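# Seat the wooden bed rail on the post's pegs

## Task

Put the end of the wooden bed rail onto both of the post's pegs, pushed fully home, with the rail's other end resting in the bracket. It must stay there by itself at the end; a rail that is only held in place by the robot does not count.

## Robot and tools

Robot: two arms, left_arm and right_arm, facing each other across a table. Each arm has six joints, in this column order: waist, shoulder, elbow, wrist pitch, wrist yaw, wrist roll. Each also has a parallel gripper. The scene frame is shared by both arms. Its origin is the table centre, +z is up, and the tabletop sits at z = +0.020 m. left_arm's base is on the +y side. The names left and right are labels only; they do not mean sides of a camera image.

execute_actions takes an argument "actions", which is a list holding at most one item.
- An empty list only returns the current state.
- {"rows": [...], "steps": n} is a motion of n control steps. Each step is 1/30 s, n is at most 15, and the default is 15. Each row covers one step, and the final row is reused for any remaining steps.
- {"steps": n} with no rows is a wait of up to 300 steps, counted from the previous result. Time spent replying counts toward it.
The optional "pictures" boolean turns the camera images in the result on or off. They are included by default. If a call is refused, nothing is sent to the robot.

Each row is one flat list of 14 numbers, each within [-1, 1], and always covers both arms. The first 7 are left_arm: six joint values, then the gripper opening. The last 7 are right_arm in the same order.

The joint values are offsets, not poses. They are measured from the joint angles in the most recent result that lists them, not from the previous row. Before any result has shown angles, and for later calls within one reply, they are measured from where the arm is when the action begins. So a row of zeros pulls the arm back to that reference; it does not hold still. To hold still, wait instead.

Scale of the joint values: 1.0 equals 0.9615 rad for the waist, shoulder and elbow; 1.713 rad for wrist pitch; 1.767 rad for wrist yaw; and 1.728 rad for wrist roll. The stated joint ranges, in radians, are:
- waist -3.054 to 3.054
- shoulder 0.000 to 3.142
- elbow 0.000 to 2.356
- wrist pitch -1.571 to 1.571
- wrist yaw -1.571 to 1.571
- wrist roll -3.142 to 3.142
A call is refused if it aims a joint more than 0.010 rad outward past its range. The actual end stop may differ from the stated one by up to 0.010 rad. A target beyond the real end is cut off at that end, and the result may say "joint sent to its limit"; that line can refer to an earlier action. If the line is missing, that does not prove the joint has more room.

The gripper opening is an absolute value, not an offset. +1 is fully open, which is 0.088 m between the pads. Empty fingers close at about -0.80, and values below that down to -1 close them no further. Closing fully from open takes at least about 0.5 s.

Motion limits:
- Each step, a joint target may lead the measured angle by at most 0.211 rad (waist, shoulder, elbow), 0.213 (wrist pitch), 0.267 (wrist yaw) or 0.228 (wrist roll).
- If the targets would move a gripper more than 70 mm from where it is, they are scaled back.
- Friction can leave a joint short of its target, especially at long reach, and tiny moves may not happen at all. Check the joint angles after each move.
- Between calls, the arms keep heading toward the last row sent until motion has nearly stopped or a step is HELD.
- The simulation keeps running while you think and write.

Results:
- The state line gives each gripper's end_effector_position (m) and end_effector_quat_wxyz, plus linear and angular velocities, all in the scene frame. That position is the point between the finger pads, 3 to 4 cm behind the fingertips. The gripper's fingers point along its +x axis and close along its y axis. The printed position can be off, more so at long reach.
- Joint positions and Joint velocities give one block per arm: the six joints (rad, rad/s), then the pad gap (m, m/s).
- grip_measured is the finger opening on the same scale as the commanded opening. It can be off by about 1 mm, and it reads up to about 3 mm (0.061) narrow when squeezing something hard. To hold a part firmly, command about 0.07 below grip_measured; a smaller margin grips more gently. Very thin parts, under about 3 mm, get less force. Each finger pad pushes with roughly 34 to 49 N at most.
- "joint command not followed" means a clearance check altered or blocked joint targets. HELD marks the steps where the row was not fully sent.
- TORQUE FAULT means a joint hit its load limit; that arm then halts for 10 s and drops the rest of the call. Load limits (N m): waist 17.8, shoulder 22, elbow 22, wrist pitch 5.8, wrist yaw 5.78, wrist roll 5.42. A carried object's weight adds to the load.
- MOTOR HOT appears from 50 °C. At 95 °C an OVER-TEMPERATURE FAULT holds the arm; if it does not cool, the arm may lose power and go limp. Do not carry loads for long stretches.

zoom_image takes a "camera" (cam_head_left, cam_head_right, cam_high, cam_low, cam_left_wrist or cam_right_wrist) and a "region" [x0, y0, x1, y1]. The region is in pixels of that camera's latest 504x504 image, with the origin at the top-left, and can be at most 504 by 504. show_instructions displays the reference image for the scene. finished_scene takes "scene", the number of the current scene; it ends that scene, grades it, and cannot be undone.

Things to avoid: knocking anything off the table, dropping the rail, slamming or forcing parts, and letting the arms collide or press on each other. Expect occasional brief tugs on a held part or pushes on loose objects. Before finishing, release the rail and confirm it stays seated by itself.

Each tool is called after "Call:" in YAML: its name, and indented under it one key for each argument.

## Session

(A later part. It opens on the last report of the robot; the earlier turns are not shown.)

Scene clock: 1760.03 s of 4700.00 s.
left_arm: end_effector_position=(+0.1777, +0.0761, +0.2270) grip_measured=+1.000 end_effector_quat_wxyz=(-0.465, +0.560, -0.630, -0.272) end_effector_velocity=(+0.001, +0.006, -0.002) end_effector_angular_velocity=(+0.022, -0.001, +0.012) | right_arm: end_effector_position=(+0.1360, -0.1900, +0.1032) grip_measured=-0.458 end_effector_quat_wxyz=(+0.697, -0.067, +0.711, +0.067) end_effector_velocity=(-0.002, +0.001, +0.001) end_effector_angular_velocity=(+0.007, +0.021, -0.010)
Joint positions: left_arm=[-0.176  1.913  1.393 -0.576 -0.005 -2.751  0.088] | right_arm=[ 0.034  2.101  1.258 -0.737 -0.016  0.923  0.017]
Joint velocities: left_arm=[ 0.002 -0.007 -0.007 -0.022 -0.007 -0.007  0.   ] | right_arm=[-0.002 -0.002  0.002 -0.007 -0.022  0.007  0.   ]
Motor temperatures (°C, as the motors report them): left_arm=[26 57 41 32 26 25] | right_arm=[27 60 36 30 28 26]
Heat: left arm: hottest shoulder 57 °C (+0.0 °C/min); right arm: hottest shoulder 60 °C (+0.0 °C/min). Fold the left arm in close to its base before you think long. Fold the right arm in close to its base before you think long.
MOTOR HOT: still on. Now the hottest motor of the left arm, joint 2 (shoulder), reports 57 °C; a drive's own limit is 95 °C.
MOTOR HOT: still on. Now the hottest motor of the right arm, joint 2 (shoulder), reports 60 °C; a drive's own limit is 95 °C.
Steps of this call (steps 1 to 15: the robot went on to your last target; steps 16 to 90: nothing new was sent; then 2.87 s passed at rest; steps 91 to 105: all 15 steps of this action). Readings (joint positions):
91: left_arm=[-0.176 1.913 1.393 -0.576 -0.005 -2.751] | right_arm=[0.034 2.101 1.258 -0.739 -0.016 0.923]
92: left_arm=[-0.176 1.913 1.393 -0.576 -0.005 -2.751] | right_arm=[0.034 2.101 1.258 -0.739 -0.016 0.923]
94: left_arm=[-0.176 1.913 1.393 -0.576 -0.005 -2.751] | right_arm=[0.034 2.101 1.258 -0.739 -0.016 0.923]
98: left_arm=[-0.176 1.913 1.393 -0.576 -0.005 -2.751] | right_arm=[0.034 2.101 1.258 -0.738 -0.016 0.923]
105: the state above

Call:
execute_actions:
  actions:
    - {"rows":[[0,0,0,0,0,0,1,-0.01,0,0.008,0.010,0.008,0,-1],[0,0,0,0,0,0,1,-0.01,0,0.008,0.011,0.008,0,-1],[0,0,0,0,0,0,1,-0.01,0,0.008,0.0115,0.008,0,-1],[0,0,0,0,0,0,1,-0.01,0,0.008,0.012,0.008,0,-1],[0,0,0,0,0,0,1,-0.01,0,0.008,0.0125,0.008,0,-1],[0,0,0,0,0,0,1,-0.01,0,0.008,0.013,0.008,0,-1],[0,0,0,0,0,0,1,-0.01,0,0.008,0.0135,0.008,0,-1],[0,0,0,0,0,0,1,-0.01,0,0.008,0.014,0.008,0,-1],[0,0,0,0,0,0,1,-0.01,0,0.008,0.0145,0.008,0,-1],[0,0,0,0,0,0,1,-0.01,0,0.008,0.015,0.008,0,-1]],"steps":15}
  pictures: false

Scene clock: 1765.73 s of 4700.00 s.
left_arm: end_effector_position=(+0.1777, +0.0761, +0.2270) grip_measured=+1.000 end_effector_quat_wxyz=(-0.465, +0.560, -0.630, -0.272) end_effector_velocity=(-0.000, +0.004, -0.000) end_effector_angular_velocity=(+0.017, -0.001, +0.007) | right_arm: end_effector_position=(+0.1361, -0.1895, +0.1032) grip_measured=-0.458 end_effector_quat_wxyz=(+0.697, -0.066, +0.711, +0.068) end_effector_velocity=(+0.001, +0.003, +0.003) end_effector_angular_velocity=(+0.019, -0.001, +0.005)
Joint positions: left_arm=[-0.176  1.913  1.393 -0.576 -0.005 -2.751  0.088] | right_arm=[ 0.034  2.101  1.258 -0.735 -0.017  0.923  0.017]
Joint velocities: left_arm=[-0.002 -0.002  0.002 -0.022 -0.007 -0.007  0.   ] | right_arm=[-0.002 -0.007  0.002  0.007 -0.007 -0.007 -0.   ]
Motor temperatures (°C, as the motors report them): left_arm=[26 57 41 32 26 25] | right_arm=[27 60 36 31 28 26]
Heat: left arm: hottest shoulder 57 °C (+0.0 °C/min); right arm: hottest shoulder 60 °C (+1.0 °C/min). Fold the left arm in close to its base before you think long. Fold the right arm in close to its base before you think long.
MOTOR HOT: still on. Now the hottest motor of the left arm, joint 2 (shoulder), reports 57 °C; a drive's own limit is 95 °C.
MOTOR HOT: still on. Now the hottest motor of the right arm, joint 2 (shoulder), reports 60 °C; a drive's own limit is 95 °C.
Steps of this call (steps 1 to 15: the robot went on to your last target; steps 16 to 90: nothing new was sent; then 2.20 s passed at rest; steps 91 to 105: all 15 steps of this action). Readings (joint positions):
91: left_arm=[-0.176 1.913 1.393 -0.576 -0.005 -2.751] | right_arm=[0.034 2.101 1.258 -0.737 -0.016 0.923]
92: left_arm=[-0.176 1.913 1.393 -0.576 -0.005 -2.751] | right_arm=[0.034 2.101 1.258 -0.737 -0.016 0.923]
94: left_arm=[-0.176 1.913 1.393 -0.576 -0.005 -2.751] | right_arm=[0.034 2.101 1.258 -0.737 -0.016 0.923]
98: left_arm=[-0.176 1.913 1.393 -0.576 -0.005 -2.751] | right_arm=[0.034 2.101 1.258 -0.736 -0.016 0.923]
105: the state above

Call:
execute_actions:
  actions:
    - {"rows":[[0,0,0,0,0,0,1,-0.01,0,0.008,0.011,0.008,0,-1],[0,0,0,0,0,0,1,-0.01,0,0.008,0.012,0.008,0,-1],[0,0,0,0,0,0,1,-0.01,0,0.008,0.013,0.008,0,-1],[0,0,0,0,0,0,1,-0.01,0,0.008,0.014,0.008,0,-1],[0,0,0,0,0,0,1,-0.01,0,0.008,0.015,0.008,0,-1],[0,0,0,0,0,0,1,-0.01,0,0.008,0.016,0.008,0,-1],[0,0,0,0,0,0,1,-0.01,0,0.008,0.017,0.008,0,-1]],"steps":15}
  pictures: false

Scene clock: 1770.03 s of 4700.00 s.
left_arm: end_effector_position=(+0.1777, +0.0761, +0.2270) grip_measured=+1.000 end_effector_quat_wxyz=(-0.465, +0.560, -0.630, -0.272) end_effector_velocity=(-0.000, +0.004, -0.000) end_effector_angular_velocity=(+0.017, -0.001, +0.007) | right_arm: end_effector_position=(+0.1362, -0.1894, +0.1032) grip_measured=-0.458 end_effector_quat_wxyz=(+0.697, -0.066, +0.710, +0.068) end_effector_velocity=(+0.001, -0.003, -0.001) end_effector_angular_velocity=(-0.014, -0.001, +0.005)
Joint positions: left_arm=[-0.176  1.913  1.393 -0.576 -0.005 -2.751  0.088] | right_arm=[ 0.034  2.101  1.258 -0.734 -0.017  0.923  0.017]
Joint velocities: left_arm=[-0.002 -0.002  0.002 -0.022 -0.007 -0.007  0.   ] | right_arm=[-0.002  0.002 -0.002 -0.007  0.007 -0.007 -0.   ]
Motor temperatures (°C, as the motors report them): left_arm=[26 58 41 32 26 25] | right_arm=[27 60 36 32 28 26]
Heat: left arm: hottest shoulder 58 °C (+1.0 °C/min); right arm: hottest shoulder 60 °C (+1.0 °C/min). Fold the left arm in close to its base before you think long. Fold the right arm in close to its base before you think long.
MOTOR HOT: still on. Now the hottest motor of the left arm, joint 2 (shoulder), reports 58 °C; a drive's own limit is 95 °C.
MOTOR HOT: still on. Now the hottest motor of the right arm, joint 2 (shoulder), reports 60 °C; a drive's own limit is 95 °C.
Steps of this call (steps 1 to 15: the robot went on to your last target; steps 16 to 90: nothing new was sent; then 0.80 s passed at rest; steps 91 to 105: all 15 steps of this action). Readings (joint positions):
91: left_arm=[-0.176 1.913 1.393 -0.576 -0.005 -2.751] | right_arm=[0.034 2.101 1.258 -0.735 -0.017 0.923]
92: left_arm=[-0.176 1.913 1.393 -0.576 -0.005 -2.751] | right_arm=[0.034 2.101 1.258 -0.735 -0.017 0.923]
94: left_arm=[-0.176 1.913 1.393 -0.576 -0.005 -2.751] | right_arm=[0.034 2.101 1.258 -0.735 -0.017 0.923]
98: left_arm=[-0.176 1.913 1.393 -0.576 -0.005 -2.751] | right_arm=[0.034 2.101 1.258 -0.735 -0.017 0.923]
105: the state above

Call:
execute_actions:
  actions:
    - {"rows":[[0,0,0,0,0,0,1,-0.01,0.011,0.008,0.003,0.008,0,-1],[0,0,0,0,0,0,1,-0.01,0.0115,0.008,0.003,0.008,0,-1],[0,0,0,0,0,0,1,-0.01,0.012,0.008,0.003,0.008,0,-1],[0,0,0,0,0,0,1,-0.01,0.0125,0.008,0.003,0.008,0,-1],[0,0,0,0,0,0,1,-0.01,0.013,0.008,0.003,0.008,0,-1],[0,0,0,0,0,0,1,-0.01,0.0135,0.008,0.003,0.008,0,-1],[0,0,0,0,0,0,1,-0.01,0.014,0.008,0.003,0.008,0,-1],[0,0,0,0,0,0,1,-0.01,0.0145,0.008,0.003,0.008,0,-1],[0,0,0,0,0,0,1,-0.01,0.015,0.008,0.003,0.008,0,-1],[0,0,0,0,0,0,1,-0.01,0.0155,0.008,0.003,0.008,0,-1],[0,0,0,0,0,0,1,-0.01,0.016,0.008,0.003,0.008,0,-1]],"steps":15}
  pictures: false

Scene clock: 1774.93 s of 4700.00 s.
left_arm: end_effector_position=(+0.1777, +0.0761, +0.2270) grip_measured=+1.000 end_effector_quat_wxyz=(-0.465, +0.560, -0.630, -0.272) end_effector_velocity=(-0.000, +0.003, -0.002) end_effector_angular_velocity=(+0.012, -0.002, +0.007) | right_arm: end_effector_position=(+0.1357, -0.1903, +0.1025) grip_measured=-0.458 end_effector_quat_wxyz=(+0.696, -0.067, +0.711, +0.066) end_effector_velocity=(-0.003, -0.005, +0.000) end_effector_angular_velocity=(-0.016, +0.016, +0.005)
Joint positions: left_arm=[-0.176  1.913  1.393 -0.576 -0.005 -2.751  0.088] | right_arm=[ 0.034  2.104  1.258 -0.738 -0.017  0.923  0.017]
Joint velocities: left_arm=[-0.002 -0.002 -0.007 -0.007 -0.007 -0.007  0.   ] | right_arm=[-0.002 -0.002 -0.002 -0.022 -0.007 -0.007 -0.   ]
Motor temperatures (°C, as the motors report them): left_arm=[26 58 41 32 26 25] | right_arm=[27 59 36 33 28 26]
Heat: left arm: hottest shoulder 58 °C (+1.0 °C/min); right arm: hottest shoulder 59 °C (+0.0 °C/min). Fold the left arm in close to its base before you think long. Fold the right arm in close to its base before you think long.
MOTOR HOT: still on. Now the hottest motor of the left arm, joint 2 (shoulder), reports 58 °C; a drive's own limit is 95 °C.
MOTOR HOT: still on. Now the hottest motor of the right arm, joint 2 (shoulder), reports 59 °C; a drive's own limit is 95 °C.
Steps of this call (steps 1 to 15: the robot went on to your last target; steps 16 to 90: nothing new was sent; then 1.40 s passed at rest; steps 91 to 105: all 15 steps of this action). Readings (joint positions):
91: left_arm=[-0.176 1.913 1.393 -0.576 -0.005 -2.751] | right_arm=[0.034 2.101 1.258 -0.735 -0.017 0.923]
92: left_arm=[-0.176 1.913 1.393 -0.576 -0.005 -2.751] | right_arm=[0.034 2.101 1.258 -0.735 -0.017 0.923]
94: left_arm=[-0.176 1.913 1.393 -0.576 -0.005 -2.751] | right_arm=[0.034 2.102 1.258 -0.736 -0.017 0.923]
98: left_arm=[-0.176 1.913 1.393 -0.576 -0.005 -2.751] | right_arm=[0.034 2.103 1.258 -0.737 -0.017 0.923]
105: the state above

Now try upward: elbow up with pitch compensating.

Call:
execute_actions:
  actions:
    - {"rows":[[0,0,0,0,0,0,1,-0.008,0,0.02,-0.002,0.008,0,-1],[0,0,0,0,0,0,1,-0.008,0,0.022,-0.003,0.008,0,-1],[0,0,0,0,0,0,1,-0.008,0,0.024,-0.004,0.008,0,-1],[0,0,0,0,0,0,1,-0.008,0,0.026,-0.005,0.008,0,-1],[0,0,0,0,0,0,1,-0.008,0,0.028,-0.006,0.008,0,-1],[0,0,0,0,0,0,1,-0.008,0,0.03,-0.007,0.008,0,-1],[0,0,0,0,0,0,1,-0.008,0,0.032,-0.008,0.008,0,-1],[0,0,0,0,0,0,1,-0.008,0,0.034,-0.009,0.008,0,-1],[0,0,0,0,0,0,1,-0.008,0,0.036,-0.010,0.008,0,-1]],"steps":15}
  pictures: false

Scene clock: 1778.87 s of 4700.00 s.
left_arm: end_effector_position=(+0.1777, +0.0761, +0.2270) grip_measured=+1.000 end_effector_quat_wxyz=(-0.465, +0.560, -0.630, -0.272) end_effector_velocity=(-0.002, +0.000, +0.001) end_effector_angular_velocity=(+0.004, -0.010, -0.010) | right_arm: end_effector_position=(+0.1358, -0.1902, +0.1049) grip_measured=-0.458 end_effector_quat_wxyz=(+0.695, -0.069, +0.713, +0.064) end_effector_velocity=(-0.000, +0.000, +0.003) end_effector_angular_velocity=(+0.006, +0.006, +0.005)
Joint positions: left_arm=[-0.176  1.913  1.393 -0.576 -0.005 -2.751  0.088] | right_arm=[ 0.034  2.104  1.269 -0.756 -0.017  0.923  0.017]
Joint velocities: left_arm=[-0.007 -0.002  0.002 -0.007 -0.007  0.007  0.   ] | right_arm=[-0.002 -0.007  0.002 -0.007 -0.007 -0.007 -0.   ]
Motor temperatures (°C, as the motors report them): left_arm=[26 58 41 32 26 25] | right_arm=[27 59 36 33 28 26]
Heat: left arm: hottest shoulder 58 °C (+1.0 °C/min); right arm: hottest shoulder 59 °C (+0.0 °C/min). Fold the left arm in close to its base before you think long. Fold the right arm in close to its base before you think long.
MOTOR HOT: still on. Now the hottest motor of the left arm, joint 2 (shoulder), reports 58 °C; a drive's own limit is 95 °C.
MOTOR HOT: still on. Now the hottest motor of the right arm, joint 2 (shoulder), reports 59 °C; a drive's own limit is 95 °C.
Steps of this call (steps 1 to 15: the robot went on to your last target; steps 16 to 90: nothing new was sent; then 0.43 s passed at rest; steps 91 to 105: all 15 steps of this action). Readings (joint positions):
91: left_arm=[-0.176 1.913 1.393 -0.576 -0.005 -2.751] | right_arm=[0.034 2.104 1.258 -0.738 -0.017 0.923]
92: left_arm=[-0.176 1.913 1.393 -0.576 -0.005 -2.751] | right_arm=[0.034 2.104 1.258 -0.739 -0.017 0.923]
94: left_arm=[-0.176 1.913 1.393 -0.576 -0.005 -2.751] | right_arm=[0.034 2.104 1.260 -0.741 -0.017 0.923]
98: left_arm=[-0.176 1.913 1.393 -0.576 -0.005 -2.751] | right_arm=[0.034 2.104 1.265 -0.751 -0.017 0.923]
105: the state above

Call:
execute_actions:
  actions:
    - {"rows":[[0,0,0,0,0,0,1,-0.025,0.012,0.008,0.008,0.014,0,-1],[0,0,0,0,0,0,1,-0.025,0.013,0.008,0.008,0.014,0,-1],[0,0,0,0,0,0,1,-0.025,0.014,0.008,0.009,0.014,0,-1],[0,0,0,0,0,0,1,-0.025,0.015,0.008,0.009,0.014,0,-1],[0,0,0,0,0,0,1,-0.025,0.016,0.008,0.010,0.014,0,-1],[0,0,0,0,0,0,1,-0.025,0.017,0.008,0.010,0.014,0,-1],[0,0,0,0,0,0,1,-0.025,0.018,0.008,0.011,0.014,0,-1],[0,0,0,0,0,0,1,-0.025,0.019,0.008,0.011,0.014,0,-1],[0,0,0,0,0,0,1,-0.025,0.02,0.008,0.012,0.014,0,-1]],"steps":15}
  pictures: false

Scene clock: 1785.83 s of 4700.00 s.
left_arm: end_effector_position=(+0.1777, +0.0761, +0.2270) grip_measured=+1.000 end_effector_quat_wxyz=(-0.465, +0.560, -0.630, -0.272) end_effector_velocity=(+0.002, +0.001, +0.001) end_effector_angular_velocity=(+0.003, -0.003, +0.012) | right_arm: end_effector_position=(+0.1361, -0.1903, +0.1035) grip_measured=-0.458 end_effector_quat_wxyz=(+0.695, -0.069, +0.713, +0.063) end_effector_velocity=(+0.002, -0.004, -0.001) end_effector_angular_velocity=(-0.014, -0.001, -0.014)
Joint positions: left_arm=[-0.176  1.913  1.393 -0.576 -0.005 -2.751  0.088] | right_arm=[ 0.033  2.108  1.27  -0.754 -0.018  0.923  0.017]
Joint velocities: left_arm=[ 0.002 -0.002  0.002 -0.007 -0.007 -0.007  0.   ] | right_arm=[-0.007  0.002 -0.002 -0.007  0.007  0.007 -0.   ]
Motor temperatures (°C, as the motors report them): left_arm=[26 58 41 32 26 25] | right_arm=[27 59 37 32 28 26]
Heat: left arm: hottest shoulder 58 °C (+1.0 °C/min); right arm: hottest shoulder 59 °C (+0.0 °C/min). Fold the left arm in close to its base before you think long. Fold the right arm in close to its base before you think long.
MOTOR HOT: still on. Now the hottest motor of the left arm, joint 2 (shoulder), reports 58 °C; a drive's own limit is 95 °C.
MOTOR HOT: still on. Now the hottest motor of the right arm, joint 2 (shoulder), reports 59 °C; a drive's own limit is 95 °C.
Steps of this call (steps 1 to 15: the robot went on to your last target; steps 16 to 90: nothing new was sent; then 3.47 s passed at rest; steps 91 to 105: all 15 steps of this action). Readings (joint positions):
91: left_arm=[-0.176 1.913 1.393 -0.576 -0.005 -2.751] | right_arm=[0.033 2.104 1.270 -0.756 -0.017 0.923]
92: left_arm=[-0.176 1.913 1.393 -0.576 -0.005 -2.751] | right_arm=[0.033 2.104 1.270 -0.756 -0.018 0.923]
94: left_arm=[-0.176 1.913 1.393 -0.576 -0.005 -2.751] | right_arm=[0.033 2.105 1.270 -0.756 -0.018 0.923]
98: left_arm=[-0.176 1.913 1.393 -0.576 -0.005 -2.751] | right_arm=[0.033 2.106 1.270 -0.755 -0.018 0.923]
105: the state above

Call:
execute_actions:
  actions:
    - {"rows":[[0,0,0,0,0,0,1,0.003,-0.035,-0.015,0.010,0.006,0,-1],[0,0,0,0,0,0,1,0.003,-0.04,-0.024,0.015,0.006,0,-1],[0,0,0,0,0,0,1,0.003,-0.044,-0.033,0.019,0.006,0,-1]],"steps":15}
  pictures: false

Scene clock: 1790.80 s of 4700.00 s.
left_arm: end_effector_position=(+0.1777, +0.0761, +0.2270) grip_measured=+1.000 end_effector_quat_wxyz=(-0.465, +0.560, -0.630, -0.272) end_effector_velocity=(-0.004, +0.000, +0.001) end_effector_angular_velocity=(+0.001, +0.010, -0.004) | right_arm: end_effector_position=(+0.1354, -0.1908, +0.1044) grip_measured=-0.458 end_effector_quat_wxyz=(+0.698, -0.064, +0.709, +0.070) end_effector_velocity=(-0.003, -0.000, +0.002) end_effector_angular_velocity=(+0.007, +0.021, -0.010)
Joint positions: left_arm=[-0.176  1.913  1.393 -0.576 -0.005 -2.751  0.088] | right_arm=[ 0.034  2.09   1.245 -0.727 -0.017  0.923  0.017]
Joint velocities: left_arm=[-0.007 -0.002  0.002 -0.007  0.007 -0.007  0.   ] | right_arm=[-0.002 -0.007 -0.002 -0.007 -0.022  0.007 -0.   ]
Motor temperatures (°C, as the motors report them): left_arm=[26 58 41 32 26 25] | right_arm=[28 58 37 32 28 26]
Heat: left arm: hottest shoulder 58 °C (+1.0 °C/min); right arm: hottest shoulder 58 °C (-1.0 °C/min). Fold the left arm in close to its base before you think long. Fold the right arm in close to its base before you think long.
MOTOR HOT: still on. Now the hottest motor of the left arm, joint 2 (shoulder), reports 58 °C; a drive's own limit is 95 °C.
MOTOR HOT: still on. Now the hottest motor of the right arm, joint 2 (shoulder), reports 58 °C; a drive's own limit is 95 °C.
Steps of this call (steps 1 to 15: the robot went on to your last target; steps 16 to 90: nothing new was sent; then 1.47 s passed at rest; steps 91 to 105: all 15 steps of this action). Readings (joint positions):
91: left_arm=[-0.176 1.913 1.393 -0.576 -0.005 -2.751] | right_arm=[0.033 2.107 1.268 -0.752 -0.018 0.923]
92: left_arm=[-0.176 1.913 1.393 -0.576 -0.005 -2.751] | right_arm=[0.034 2.104 1.263 -0.746 -0.017 0.923]
94: left_arm=[-0.176 1.913 1.393 -0.576 -0.005 -2.751] | right_arm=[0.034 2.099 1.253 -0.735 -0.017 0.923]
98: left_arm=[-0.176 1.913 1.393 -0.576 -0.005 -2.751] | right_arm=[0.034 2.094 1.247 -0.727 -0.017 0.923]
105: the state above

Sweep +y.

Call:
execute_actions:
  actions:
    - {"rows":[[0,0,0,0,0,0,1,-0.008,0,0.008,0.006,0.008,0,-1],[0,0,0,0,0,0,1,-0.008,0,0.008,0.007,0.008,0,-1],[0,0,0,0,0,0,1,-0.008,0,0.008,0.008,0.008,0,-1],[0,0,0,0,0,0,1,-0.008,0,0.008,0.009,0.008,0,-1],[0,0,0,0,0,0,1,-0.008,0,0.008,0.010,0.008,0,-1],[0,0,0,0,0,0,1,-0.008,0,0.008,0.011,0.008,0,-1],[0,0,0,0,0,0,1,-0.008,0,0.008,0.012,0.008,0,-1],[0,0,0,0,0,0,1,-0.008,0,0.008,0.013,0.008,0,-1],[0,0,0,0,0,0,1,-0.008,0,0.008,0.014,0.008,0,-1],[0,0,0,0,0,0,1,-0.008,0,0.008,0.015,0.008,0,-1],[0,0,0,0,0,0,1,-0.008,0,0.008,0.016,0.008,0,-1],[0,0,0,0,0,0,1,-0.008,0,0.008,0.017,0.008,0,-1],[0,0,0,0,0,0,1,-0.008,0,0.008,0.018,0.008,0,-1]],"steps":15}

Call:
zoom_image:
  camera: "cam_left_wrist"
  region: [320,310,410,400]

Scene clock: 1797.00 s of 4700.00 s.
left_arm: end_effector_position=(+0.1777, +0.0761, +0.2270) grip_measured=+1.000 end_effector_quat_wxyz=(-0.465, +0.560, -0.630, -0.272) end_effector_velocity=(+0.002, -0.000, -0.001) end_effector_angular_velocity=(-0.001, -0.016, +0.014) | right_arm: end_effector_position=(+0.1359, -0.1894, +0.1043) grip_measured=-0.458 end_effector_quat_wxyz=(+0.699, -0.062, +0.708, +0.072) end_effector_velocity=(+0.002, +0.000, +0.000) end_effector_angular_velocity=(+0.003, -0.010, +0.005)
Joint positions: left_arm=[-0.176  1.913  1.393 -0.576 -0.005 -2.751  0.088] | right_arm=[ 0.034  2.09   1.244 -0.72  -0.019  0.923  0.017]
Joint velocities: left_arm=[-0.002  0.002 -0.002  0.007 -0.022 -0.007  0.   ] | right_arm=[-0.002 -0.002 -0.002  0.007  0.007 -0.007 -0.   ]
Motor temperatures (°C, as the motors report them): left_arm=[26 58 41 32 26 25] | right_arm=[27 60 37 32 28 26]
Heat: left arm: hottest shoulder 58 °C (+1.0 °C/min); right arm: hottest shoulder 60 °C (+1.0 °C/min). Fold the left arm in close to its base before you think long. Fold the right arm in close to its base before you think long.
MOTOR HOT: still on. Now the hottest motor of the left arm, joint 2 (shoulder), reports 58 °C; a drive's own limit is 95 °C.
MOTOR HOT: still on. Now the hottest motor of the right arm, joint 2 (shoulder), reports 60 °C; a drive's own limit is 95 °C.
Steps of this call (steps 1 to 15: the robot went on to your last target; steps 16 to 90: nothing new was sent; then 2.70 s passed at rest; steps 91 to 105: all 15 steps of this action). Readings (joint positions):
91: left_arm=[-0.176 1.913 1.393 -0.576 -0.005 -2.751] | right_arm=[0.034 2.090 1.244 -0.726 -0.017 0.923]
92: left_arm=[-0.176 1.913 1.393 -0.576 -0.005 -2.751] | right_arm=[0.034 2.090 1.244 -0.726 -0.017 0.923]
94: left_arm=[-0.176 1.913 1.393 -0.576 -0.005 -2.751] | right_arm=[0.034 2.090 1.244 -0.725 -0.017 0.923]
98: left_arm=[-0.176 1.913 1.393 -0.576 -0.005 -2.751] | right_arm=[0.034 2.090 1.244 -0.723 -0.017 0.923]
105: the state above

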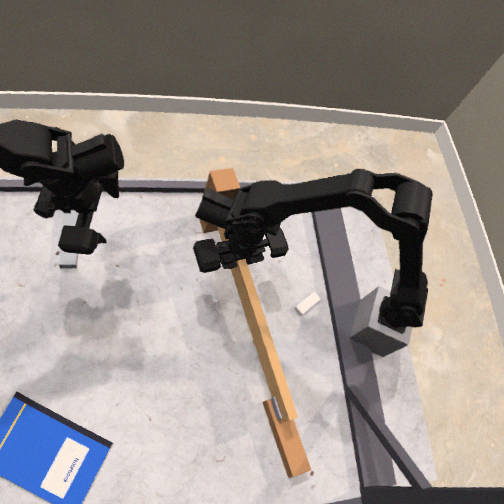

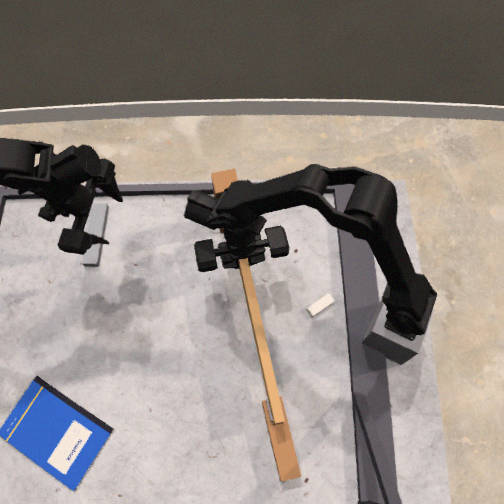

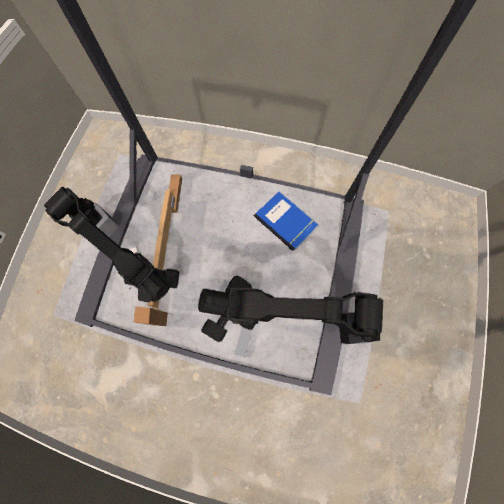

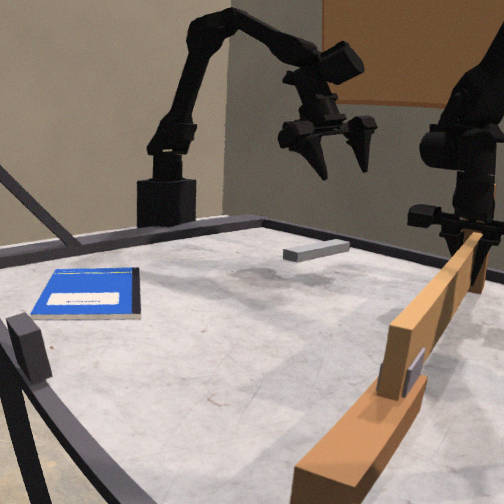

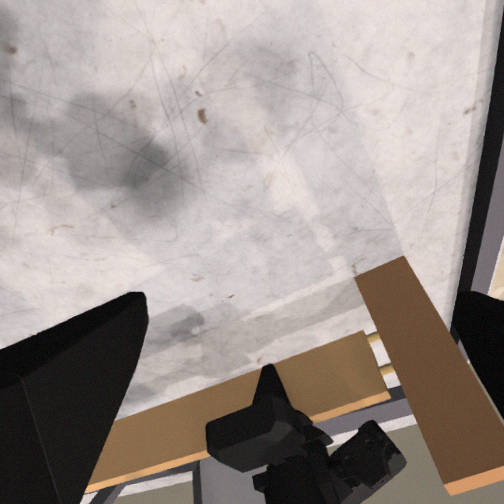

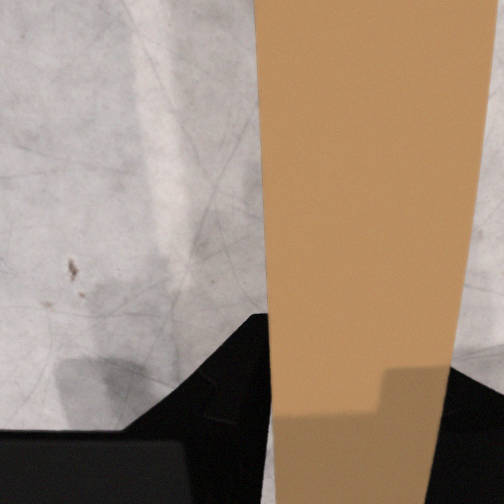

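Region (320, 310, 410, 400) of cam_left_wrist's 504x504 image, scaled by 5.600, with more detail than that image has.

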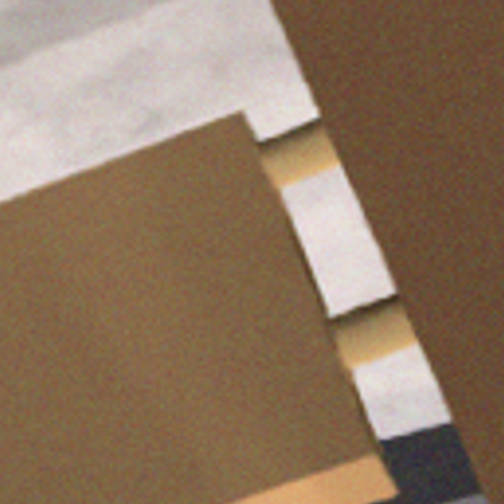

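Call:
execute_actions:
  actions:
    - {"rows":[[0,0,0,0,0,0,1,-0.01,0.011,0.008,0.004,0.008,0,-1],[0,0,0,0,0,0,1,-0.01,0.0115,0.008,0.004,0.008,0,-1],[0,0,0,0,0,0,1,-0.01,0.012,0.008,0.004,0.008,0,-1],[0,0,0,0,0,0,1,-0.01,0.0123,0.008,0.004,0.008,0,-1],[0,0,0,0,0,0,1,-0.01,0.0126,0.008,0.004,0.008,0,-1],[0,0,0,0,0,0,1,-0.01,0.0129,0.008,0.004,0.008,0,-1],[0,0,0,0,0,0,1,-0.01,0.0132,0.008,0.004,0.008,0,-1],[0,0,0,0,0,0,1,-0.01,0.0135,0.008,0.004,0.008,0,-1],[0,0,0,0,0,0,1,-0.01,0.0138,0.008,0.004,0.008,0,-1],[0,0,0,0,0,0,1,-0.01,0.0141,0.008,0.004,0.008,0,-1],[0,0,0,0,0,0,1,-0.01,0.0144,0.008,0.004,0.008,0,-1],[0,0,0,0,0,0,1,-0.01,0.0147,0.008,0.004,0.008,0,-1],[0,0,0,0,0,0,1,-0.01,0.015,0.008,0.004,0.008,0,-1]],"steps":15}
  pictures: false

Scene clock: 1804.20 s of 4700.00 s.
left_arm: end_effector_position=(+0.1777, +0.0761, +0.2270) grip_measured=+1.000 end_effector_quat_wxyz=(-0.465, +0.560, -0.630, -0.272) end_effector_velocity=(+0.000, -0.001, +0.003) end_effector_angular_velocity=(-0.013, +0.002, +0.020) | right_arm: end_effector_position=(+0.1355, -0.1901, +0.1036) grip_measured=-0.458 end_effector_quat_wxyz=(+0.698, -0.063, +0.709, +0.071) end_effector_velocity=(-0.002, +0.000, -0.001) end_effector_angular_velocity=(+0.012, +0.018, +0.020)
Joint positions: left_arm=[-0.176  1.913  1.393 -0.576 -0.005 -2.751  0.088] | right_arm=[ 0.034  2.092  1.244 -0.722 -0.019  0.923  0.017]
Joint velocities: left_arm=[-0.002 -0.007 -0.002  0.007 -0.007 -0.022  0.   ] | right_arm=[-0.002 -0.002 -0.007  0.007 -0.022 -0.022 -0.   ]
Motor temperatures (°C, as the motors report them): left_arm=[26 58 41 32 26 25] | right_arm=[27 59 37 33 28 26]
Heat: left arm: hottest shoulder 58 °C (+1.0 °C/min); right arm: hottest shoulder 59 °C (-1.0 °C/min). Fold the left arm in close to its base before you think long. Fold the right arm in close to its base before you think long.
MOTOR HOT: still on. Now the hottest motor of the left arm, joint 2 (shoulder), reports 58 °C; a drive's own limit is 95 °C.
MOTOR HOT: still on. Now the hottest motor of the right arm, joint 2 (shoulder), reports 59 °C; a drive's own limit is 95 °C.
Steps of this call (steps 1 to 15: the robot went on to your last target; steps 16 to 90: nothing new was sent; then 3.70 s passed at rest; steps 91 to 105: all 15 steps of this action). Readings (joint positions):
91: left_arm=[-0.176 1.913 1.393 -0.576 -0.005 -2.751] | right_arm=[0.034 2.090 1.244 -0.720 -0.019 0.923]
92: left_arm=[-0.176 1.913 1.393 -0.576 -0.005 -2.751] | right_arm=[0.034 2.091 1.244 -0.720 -0.019 0.923]
94: left_arm=[-0.176 1.913 1.393 -0.576 -0.005 -2.751] | right_arm=[0.034 2.091 1.244 -0.721 -0.019 0.923]
98: left_arm=[-0.176 1.913 1.393 -0.576 -0.005 -2.751] | right_arm=[0.034 2.092 1.244 -0.722 -0.019 0.923]
105: the state above

Call:
execute_actions:
  actions:
    - {"rows":[[0,0,0,0,0,0,1,-0.012,0,0.008,0.009,0.008,0,-1],[0,0,0,0,0,0,1,-0.012,0,0.008,0.009,0.008,0,-1],[0,0,0,0,0,0,1,-0.012,0,0.008,0.009,0.008,0,-1],[0,0,0,0,0,0,1,-0.012,0,0.008,-0.003,0.008,0,-1],[0,0,0,0,0,0,1,-0.012,0,0.008,-0.003,0.008,0,-1],[0,0,0,0,0,0,1,-0.012,0,0.008,-0.003,0.008,0,-1],[0,0,0,0,0,0,1,-0.012,0,0.008,0.009,0.008,0,-1],[0,0,0,0,0,0,1,-0.012,0,0.008,0.009,0.008,0,-1],[0,0,0,0,0,0,1,-0.012,0,0.008,0.009,0.008,0,-1],[0,0,0,0,0,0,1,-0.012,0,0.008,-0.003,0.008,0,-1],[0,0,0,0,0,0,1,-0.012,0,0.008,-0.003,0.008,0,-1],[0,0,0,0,0,0,1,-0.012,0,0.008,-0.003,0.008,0,-1],[0,0,0,0,0,0,1,-0.012,0,0.008,0.009,0.008,0,-1],[0,0,0,0,0,0,1,-0.012,0,0.008,0.009,0.008,0,-1],[0,0,0,0,0,0,1,-0.012,0,0.008,0.004,0.008,0,-1]],"steps":15}
  pictures: false

Scene clock: 1813.10 s of 4700.00 s.
left_arm: end_effector_position=(+0.1777, +0.0761, +0.2270) grip_measured=+1.000 end_effector_quat_wxyz=(-0.465, +0.560, -0.630, -0.272) end_effector_velocity=(-0.005, +0.001, -0.001) end_effector_angular_velocity=(+0.007, +0.004, -0.017) | right_arm: end_effector_position=(+0.1354, -0.1903, +0.1036) grip_measured=-0.458 end_effector_quat_wxyz=(+0.698, -0.063, +0.710, +0.070) end_effector_velocity=(-0.003, -0.005, +0.000) end_effector_angular_velocity=(-0.016, +0.016, +0.005)
Joint positions: left_arm=[-0.176  1.913  1.393 -0.576 -0.005 -2.751  0.088] | right_arm=[ 0.034  2.092  1.244 -0.723 -0.019  0.923  0.017]
Joint velocities: left_arm=[-0.007 -0.002 -0.002 -0.007  0.007  0.007  0.   ] | right_arm=[-0.002 -0.002 -0.002 -0.022 -0.007 -0.007 -0.   ]
Motor temperatures (°C, as the motors report them): left_arm=[26 58 41 32 26 25] | right_arm=[27 58 37 33 28 26]
Heat: left arm: hottest shoulder 58 °C (+1.0 °C/min); right arm: hottest shoulder 58 °C (-2.0 °C/min). Fold the left arm in close to its base before you think long. Fold the right arm in close to its base before you think long.
MOTOR HOT: still on. Now the hottest motor of the left arm, joint 2 (shoulder), reports 58 °C; a drive's own limit is 95 °C.
MOTOR HOT: still on. Now the hottest motor of the right arm, joint 2 (shoulder), reports 58 °C; a drive's own limit is 95 °C.
Steps of this call (steps 1 to 15: the robot went on to your last target; steps 16 to 90: nothing new was sent; then 5.40 s passed at rest; steps 91 to 105: all 15 steps of this action). Readings (joint positions):
91: left_arm=[-0.176 1.913 1.393 -0.576 -0.005 -2.751] | right_arm=[0.034 2.092 1.244 -0.722 -0.019 0.923]
92: left_arm=[-0.176 1.913 1.393 -0.576 -0.005 -2.751] | right_arm=[0.034 2.092 1.244 -0.722 -0.019 0.923]
94: left_arm=[-0.176 1.913 1.393 -0.576 -0.005 -2.751] | right_arm=[0.034 2.092 1.244 -0.722 -0.019 0.923]
98: left_arm=[-0.176 1.913 1.393 -0.576 -0.005 -2.751] | right_arm=[0.034 2.092 1.244 -0.723 -0.019 0.923]
105: the state above

Call:
execute_actions:
  actions:
    - {"rows":[[0,0,0,0,0,0,1,-0.008,0,0.008,-0.002,0.008,0,-1],[0,0,0,0,0,0,1,-0.008,0,0.008,-0.003,0.008,0,-1],[0,0,0,0,0,0,1,-0.008,0,0.008,-0.004,0.008,0,-1],[0,0,0,0,0,0,1,-0.008,0,0.008,-0.005,0.008,0,-1],[0,0,0,0,0,0,1,-0.008,0,0.008,-0.006,0.008,0,-1],[0,0,0,0,0,0,1,-0.008,0,0.008,-0.007,0.008,0,-1]],"steps":12}
  pictures: false

Call:
execute_actions:
  actions:
    - {"rows":[[0,0,0,0,0,0,1,-0.008,0,0.008,0.006,0.008,0,-1],[0,0,0,0,0,0,1,-0.008,0,0.008,0.007,0.008,0,-1],[0,0,0,0,0,0,1,-0.008,0,0.008,0.008,0.008,0,-1],[0,0,0,0,0,0,1,-0.008,0,0.008,0.009,0.008,0,-1],[0,0,0,0,0,0,1,-0.008,0,0.008,0.010,0.008,0,-1],[0,0,0,0,0,0,1,-0.008,0,0.008,0.011,0.008,0,-1],[0,0,0,0,0,0,1,-0.008,0,0.008,0.012,0.008,0,-1],[0,0,0,0,0,0,1,-0.008,0,0.008,0.013,0.008,0,-1],[0,0,0,0,0,0,1,-0.008,0,0.008,0.014,0.008,0,-1],[0,0,0,0,0,0,1,-0.008,0,0.008,0.015,0.008,0,-1],[0,0,0,0,0,0,1,-0.008,0,0.008,0.016,0.008,0,-1],[0,0,0,0,0,0,1,-0.008,0,0.008,0.017,0.008,0,-1],[0,0,0,0,0,0,1,-0.008,0,0.008,0.018,0.008,0,-1],[0,0,0,0,0,0,1,-0.008,0,0.008,0.019,0.008,0,-1],[0,0,0,0,0,0,1,-0.008,0,0.008,0.02,0.008,0,-1]],"steps":15}
  pictures: false

Scene clock: 1824.87 s of 4700.00 s.
left_arm: end_effector_position=(+0.1777, +0.0761, +0.2270) grip_measured=+1.000 end_effector_quat_wxyz=(-0.465, +0.560, -0.630, -0.272) end_effector_velocity=(-0.000, +0.001, +0.001) end_effector_angular_velocity=(+0.003, -0.003, +0.007) | right_arm: end_effector_position=(+0.1356, -0.1923, +0.1036) grip_measured=-0.458 end_effector_quat_wxyz=(+0.697, -0.065, +0.711, +0.067) end_effector_velocity=(-0.002, -0.003, -0.001) end_effector_angular_velocity=(-0.008, +0.012, +0.005)
Joint positions: left_arm=[-0.176  1.913  1.393 -0.576 -0.005 -2.751  0.088] | right_arm=[ 0.032  2.092  1.244 -0.731 -0.018  0.923  0.017]
Joint velocities: left_arm=[-0.002 -0.002  0.002 -0.007 -0.007 -0.007  0.   ] | right_arm=[-0.002 -0.002 -0.007 -0.007 -0.007 -0.007 -0.   ]
Motor temperatures (°C, as the motors report them): left_arm=[26 58 41 32 26 25] | right_arm=[27 58 37 32 28 26]
Heat: left arm: hottest shoulder 58 °C (+1.0 °C/min); right arm: hottest shoulder 58 °C (-2.0 °C/min). Fold the left arm in close to its base before you think long. Fold the right arm in close to its base before you think long.
MOTOR HOT: still on. Now the hottest motor of the left arm, joint 2 (shoulder), reports 58 °C; a drive's own limit is 95 °C.
MOTOR HOT: still on. Now the hottest motor of the right arm, joint 2 (shoulder), reports 58 °C; a drive's own limit is 95 °C.
Steps of this call (steps 1 to 15: the robot went on to your last target; steps 16 to 90: nothing new was sent; then 8.37 s passed at rest; steps 91 to 102: all 12 steps of this action). Readings (joint positions):
91: left_arm=[-0.176 1.913 1.393 -0.576 -0.005 -2.751] | right_arm=[0.034 2.092 1.244 -0.723 -0.019 0.923]
92: left_arm=[-0.176 1.913 1.393 -0.576 -0.005 -2.751] | right_arm=[0.034 2.092 1.244 -0.723 -0.019 0.923]
94: left_arm=[-0.176 1.913 1.393 -0.576 -0.005 -2.751] | right_arm=[0.034 2.092 1.244 -0.725 -0.019 0.923]
98: left_arm=[-0.176 1.913 1.393 -0.576 -0.005 -2.751] | right_arm=[0.032 2.092 1.244 -0.730 -0.018 0.923]
102: the state above

Scene clock: 1825.37 s of 4700.00 s.
left_arm: end_effector_position=(+0.1777, +0.0761, +0.2270) grip_measured=+1.000 end_effector_quat_wxyz=(-0.465, +0.560, -0.630, -0.272) end_effector_velocity=(-0.002, -0.001, +0.001) end_effector_angular_velocity=(-0.008, +0.002, -0.012) | right_arm: end_effector_position=(+0.1361, -0.1907, +0.1036) grip_measured=-0.458 end_effector_quat_wxyz=(+0.698, -0.062, +0.710, +0.069) end_effector_velocity=(+0.002, +0.004, +0.000) end_effector_angular_velocity=(+0.023, -0.003, +0.005)
Joint positions: left_arm=[-0.176  1.913  1.393 -0.576 -0.005 -2.751  0.088] | right_arm=[ 0.032  2.092  1.244 -0.723 -0.019  0.923  0.017]
Joint velocities: left_arm=[-0.002 -0.002 -0.002  0.007  0.007  0.007  0.   ] | right_arm=[-0.002 -0.002 -0.002  0.022 -0.007 -0.007 -0.   ]
Motor temperatures (°C, as the motors report them): left_arm=[26 58 41 32 26 25] | right_arm=[27 58 37 32 28 26]
Heat: left arm: hottest shoulder 58 °C (+1.0 °C/min); right arm: hottest shoulder 58 °C (-2.0 °C/min). Fold the left arm in close to its base before you think long. Fold the right arm in close to its base before you think long.
MOTOR HOT: still on. Now the hottest motor of the left arm, joint 2 (shoulder), reports 58 °C; a drive's own limit is 95 °C.
MOTOR HOT: still on. Now the hottest motor of the right arm, joint 2 (shoulder), reports 58 °C; a drive's own limit is 95 °C.
Steps of this call (steps 1 to 15: all 15 steps of this action). Readings (joint positions):
1: left_arm=[-0.176 1.913 1.393 -0.576 -0.005 -2.751] | right_arm=[0.032 2.092 1.244 -0.731 -0.018 0.923]
2: left_arm=[-0.176 1.913 1.393 -0.576 -0.005 -2.751] | right_arm=[0.032 2.092 1.244 -0.730 -0.018 0.923]
4: left_arm=[-0.176 1.913 1.393 -0.576 -0.005 -2.751] | right_arm=[0.032 2.092 1.244 -0.730 -0.018 0.923]
8: left_arm=[-0.176 1.913 1.393 -0.576 -0.005 -2.751] | right_arm=[0.032 2.092 1.244 -0.727 -0.018 0.923]
15: the state above

Call:
execute_actions:
  actions:
    - {"rows":[[0,0,0,0,0,0,1,-0.01,0,0.008,-0.002,0.008,0,-1],[0,0,0,0,0,0,1,-0.01,0,0.008,-0.003,0.008,0,-1],[0,0,0,0,0,0,1,-0.01,0,0.008,-0.004,0.008,0,-1],[0,0,0,0,0,0,1,-0.01,0,0.008,-0.005,0.008,0,-1],[0,0,0,0,0,0,1,-0.01,0,0.008,-0.006,0.008,0,-1],[0,0,0,0,0,0,1,-0.01,0,0.008,-0.007,0.008,0,-1],[0,0,0,0,0,0,1,-0.01,0,0.008,-0.008,0.008,0,-1],[0,0,0,0,0,0,1,-0.01,0,0.008,-0.009,0.008,0,-1],[0,0,0,0,0,0,1,-0.01,0,0.008,-0.010,0.008,0,-1],[0,0,0,0,0,0,1,-0.01,0,0.008,-0.011,0.008,0,-1],[0,0,0,0,0,0,1,-0.01,0,0.008,-0.012,0.008,0,-1],[0,0,0,0,0,0,1,-0.01,0,0.008,-0.013,0.008,0,-1],[0,0,0,0,0,0,1,-0.01,0,0.008,-0.014,0.008,0,-1]],"steps":15}
  pictures: false

Scene clock: 1830.70 s of 4700.00 s.
left_arm: end_effector_position=(+0.1777, +0.0761, +0.2270) grip_measured=+1.000 end_effector_quat_wxyz=(-0.465, +0.560, -0.630, -0.272) end_effector_velocity=(+0.002, -0.000, -0.001) end_effector_angular_velocity=(-0.001, -0.016, +0.014) | right_arm: end_effector_position=(+0.1363, -0.1950, +0.1036) grip_measured=-0.458 end_effector_quat_wxyz=(+0.696, -0.066, +0.713, +0.061) end_effector_velocity=(-0.003, -0.005, +0.000) end_effector_angular_velocity=(-0.016, +0.016, +0.005)
Joint positions: left_arm=[-0.176  1.913  1.393 -0.576 -0.005 -2.751  0.088] | right_arm=[ 0.027  2.092  1.244 -0.741 -0.017  0.924  0.017]
Joint velocities: left_arm=[-0.002  0.002 -0.002  0.007 -0.022 -0.007  0.   ] | right_arm=[-0.002 -0.002 -0.002 -0.022 -0.007 -0.007 -0.   ]
Motor temperatures (°C, as the motors report them): left_arm=[26 58 41 32 26 25] | right_arm=[27 58 37 33 28 26]
Heat: left arm: hottest shoulder 58 °C (+0.0 °C/min); right arm: hottest shoulder 58 °C (-1.0 °C/min). Fold the left arm in close to its base before you think long. Fold the right arm in close to its base before you think long.
MOTOR HOT: still on. Now the hottest motor of the left arm, joint 2 (shoulder), reports 58 °C; a drive's own limit is 95 °C.
MOTOR HOT: still on. Now the hottest motor of the right arm, joint 2 (shoulder), reports 58 °C; a drive's own limit is 95 °C.
Steps of this call (steps 1 to 15: the robot went on to your last target; steps 16 to 90: nothing new was sent; then 1.83 s passed at rest; steps 91 to 105: all 15 steps of this action). Readings (joint positions):
91: left_arm=[-0.176 1.913 1.393 -0.576 -0.005 -2.751] | right_arm=[0.032 2.092 1.244 -0.722 -0.020 0.923]
92: left_arm=[-0.176 1.913 1.393 -0.576 -0.005 -2.751] | right_arm=[0.032 2.092 1.244 -0.723 -0.020 0.923]
94: left_arm=[-0.176 1.913 1.393 -0.576 -0.005 -2.751] | right_arm=[0.032 2.092 1.244 -0.724 -0.020 0.923]
98: left_arm=[-0.176 1.913 1.393 -0.576 -0.005 -2.751] | right_arm=[0.030 2.092 1.244 -0.731 -0.020 0.923]
105: the state above

Call:
execute_actions:
  actions: []

Call:
zoom_image:
  camera: "cam_left_wrist"
  region: [320,310,410,400]

Scene clock: 1832.30 s of 4700.00 s.
left_arm: end_effector_position=(+0.1777, +0.0761, +0.2270) grip_measured=+1.000 end_effector_quat_wxyz=(-0.465, +0.560, -0.630, -0.272) end_effector_velocity=(-0.002, -0.001, -0.001) end_effector_angular_velocity=(-0.004, +0.010, +0.001) | right_arm: end_effector_position=(+0.1362, -0.1951, +0.1036) grip_measured=-0.458 end_effector_quat_wxyz=(+0.696, -0.066, +0.713, +0.061) end_effector_velocity=(-0.002, -0.003, +0.001) end_effector_angular_velocity=(-0.012, +0.014, +0.005)
Joint positions: left_arm=[-0.176  1.913  1.393 -0.576 -0.005 -2.751  0.088] | right_arm=[ 0.027  2.092  1.244 -0.741 -0.017  0.924  0.017]
Joint velocities: left_arm=[-0.002  0.002 -0.002  0.007  0.007 -0.007  0.   ] | right_arm=[-0.002 -0.002  0.002 -0.022 -0.007 -0.007 -0.   ]
Motor temperatures (°C, as the motors report them): left_arm=[26 58 41 32 26 25] | right_arm=[27 58 37 33 28 26]
Heat: left arm: hottest shoulder 58 °C (+0.0 °C/min); right arm: hottest shoulder 58 °C (-1.0 °C/min). Fold the left arm in close to its base before you think long. Fold the right arm in close to its base before you think long.
MOTOR HOT: still on. Now the hottest motor of the left arm, joint 2 (shoulder), reports 58 °C; a drive's own limit is 95 °C.
MOTOR HOT: still on. Now the hottest motor of the right arm, joint 2 (shoulder), reports 58 °C; a drive's own limit is 95 °C.
Steps of this call (steps 1 to 15: the robot went on to your last target; steps 16 to 48: nothing new was sent). Readings (joint positions):
1: left_arm=[-0.176 1.913 1.393 -0.576 -0.005 -2.751] | right_arm=[0.027 2.092 1.244 -0.741 -0.017 0.924]
2: left_arm=[-0.176 1.913 1.393 -0.576 -0.005 -2.751] | right_arm=[0.027 2.092 1.244 -0.741 -0.017 0.924]
4: left_arm=[-0.176 1.913 1.393 -0.576 -0.005 -2.751] | right_arm=[0.027 2.092 1.244 -0.741 -0.017 0.924]
8: left_arm=[-0.176 1.913 1.393 -0.576 -0.005 -2.751] | right_arm=[0.027 2.092 1.244 -0.741 -0.017 0.924]
48: the state above
All arms were judged still, so your last target was given up. Only a new action makes them travel on or press farther. Fingers that are still opening or closing keep moving.

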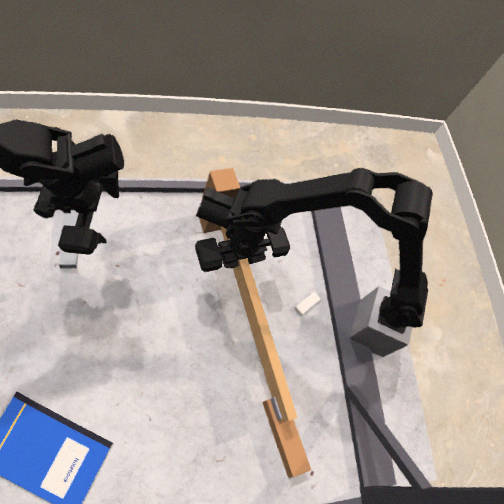

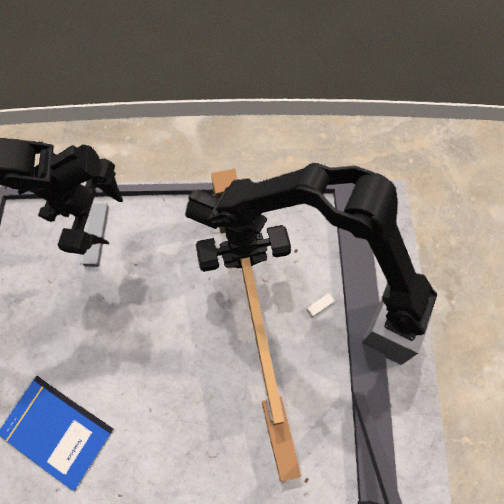

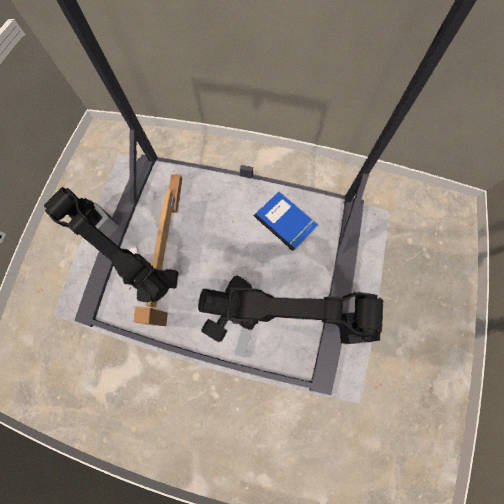

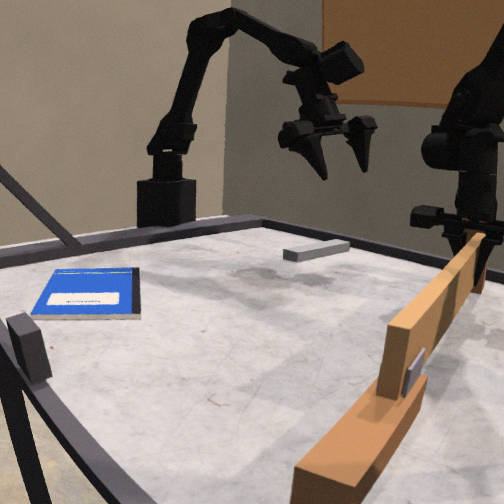

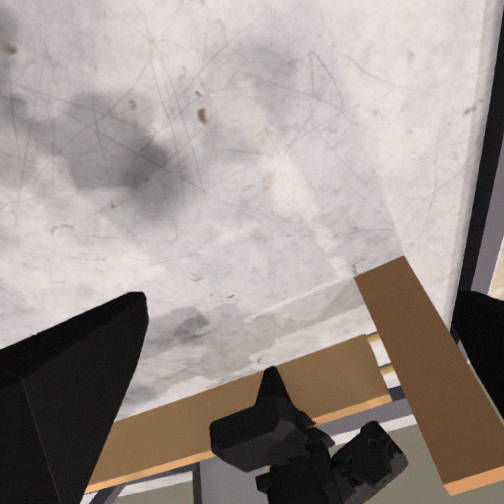

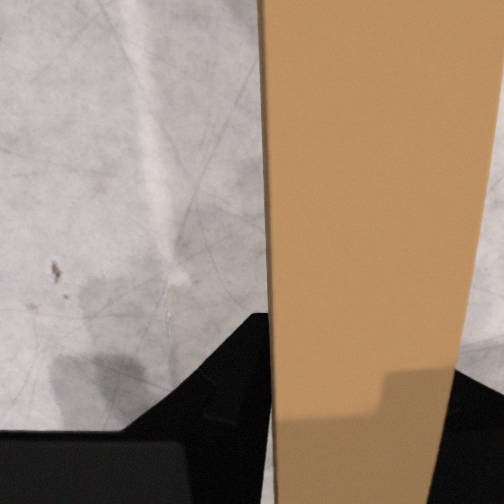

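Region (320, 310, 410, 400) of cam_left_wrist's 504x504 image, scaled by 5.600, with more detail than that image has.

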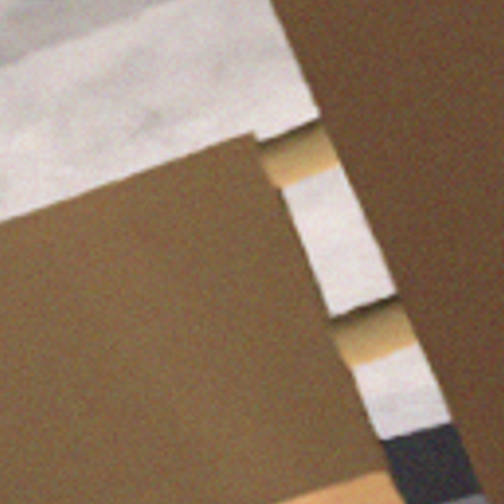

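Call:
execute_actions:
  actions:
    - {"rows":[[0,0,0,0,0,0,1,0.03,0,0.008,0,0.006,0.012,-1]],"steps":15}

Call:
zoom_image:
  camera: "cam_left_wrist"
  region: [320,310,410,400]

Scene clock: 1837.33 s of 4700.00 s.
left_arm: end_effector_position=(+0.1777, +0.0761, +0.2270) grip_measured=+1.000 end_effector_quat_wxyz=(-0.465, +0.560, -0.630, -0.272) end_effector_velocity=(+0.006, +0.003, -0.000) end_effector_angular_velocity=(+0.011, -0.028, +0.026) | right_arm: end_effector_position=(+0.1301, -0.1918, +0.1037) grip_measured=-0.458 end_effector_quat_wxyz=(+0.698, -0.070, +0.710, +0.062) end_effector_velocity=(-0.003, -0.005, +0.000) end_effector_angular_velocity=(-0.017, +0.016, -0.010)
Joint positions: left_arm=[-0.176  1.913  1.393 -0.576 -0.005 -2.751  0.088] | right_arm=[ 0.05   2.092  1.245 -0.74  -0.008  0.941  0.017]
Joint velocities: left_arm=[ 0.002 -0.002 -0.002 -0.007 -0.037 -0.007  0.   ] | right_arm=[-0.002 -0.002 -0.002 -0.022 -0.007  0.007 -0.001]
Motor temperatures (°C, as the motors report them): left_arm=[26 58 41 32 26 25] | right_arm=[27 58 37 33 28 26]
Heat: left arm: hottest shoulder 58 °C (+0.0 °C/min); right arm: hottest shoulder 58 °C (-1.0 °C/min). Fold the left arm in close to its base before you think long. Fold the right arm in close to its base before you think long.
MOTOR HOT: still on. Now the hottest motor of the left arm, joint 2 (shoulder), reports 58 °C; a drive's own limit is 95 °C.
MOTOR HOT: still on. Now the hottest motor of the right arm, joint 2 (shoulder), reports 58 °C; a drive's own limit is 95 °C.
Steps of this call (steps 1 to 90: nothing new was sent; then 1.53 s passed at rest; steps 91 to 105: all 15 steps of this action). Readings (joint positions):
91: left_arm=[-0.176 1.913 1.393 -0.576 -0.005 -2.751] | right_arm=[0.029 2.092 1.244 -0.741 -0.014 0.929]
92: left_arm=[-0.176 1.913 1.393 -0.576 -0.005 -2.751] | right_arm=[0.032 2.092 1.244 -0.740 -0.009 0.932]
94: left_arm=[-0.176 1.913 1.393 -0.576 -0.005 -2.751] | right_arm=[0.039 2.092 1.245 -0.740 -0.008 0.936]
98: left_arm=[-0.176 1.913 1.393 -0.576 -0.005 -2.751] | right_arm=[0.049 2.092 1.245 -0.740 -0.008 0.940]
105: the state above

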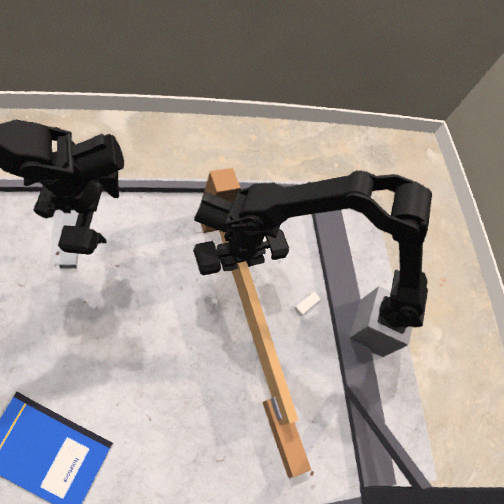

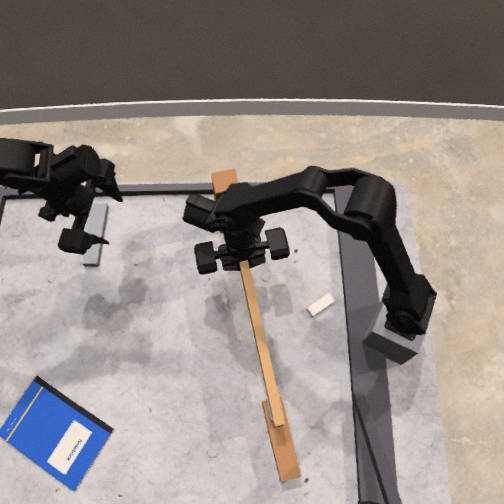

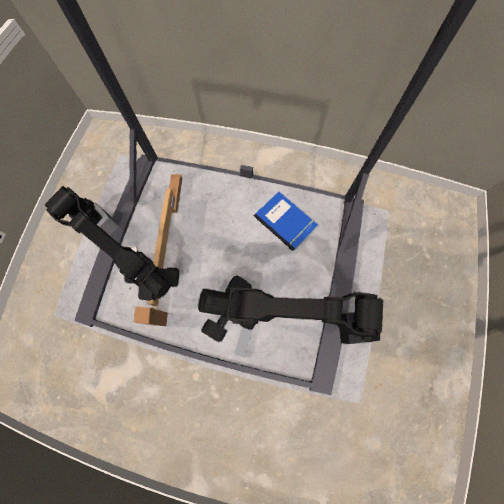

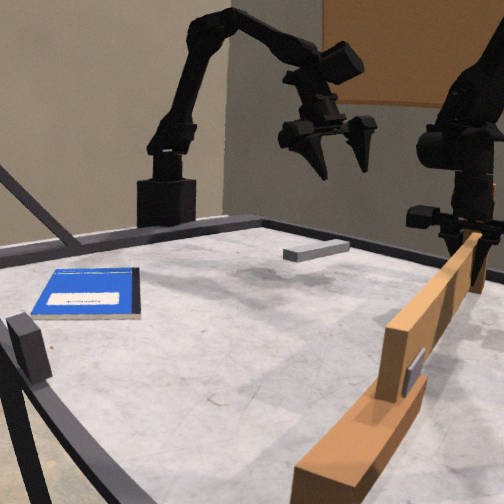

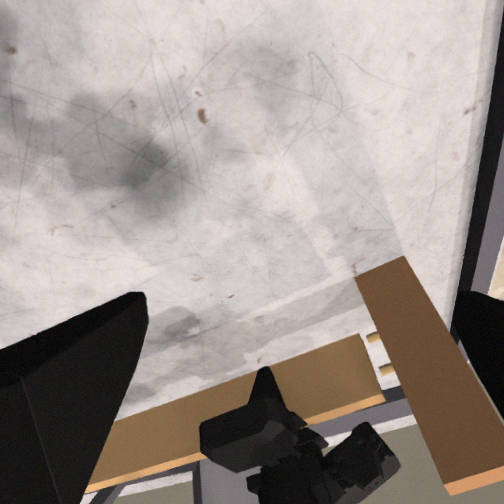

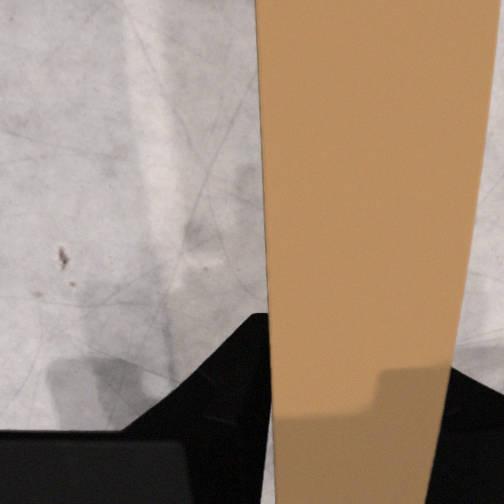

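Region (320, 310, 410, 400) of cam_left_wrist's 504x504 image, scaled by 5.600, with more detail than that image has.

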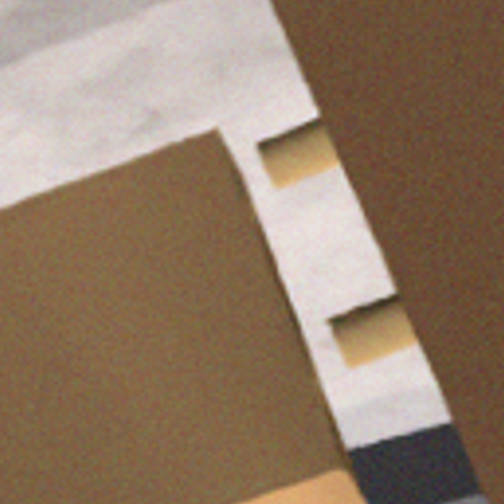

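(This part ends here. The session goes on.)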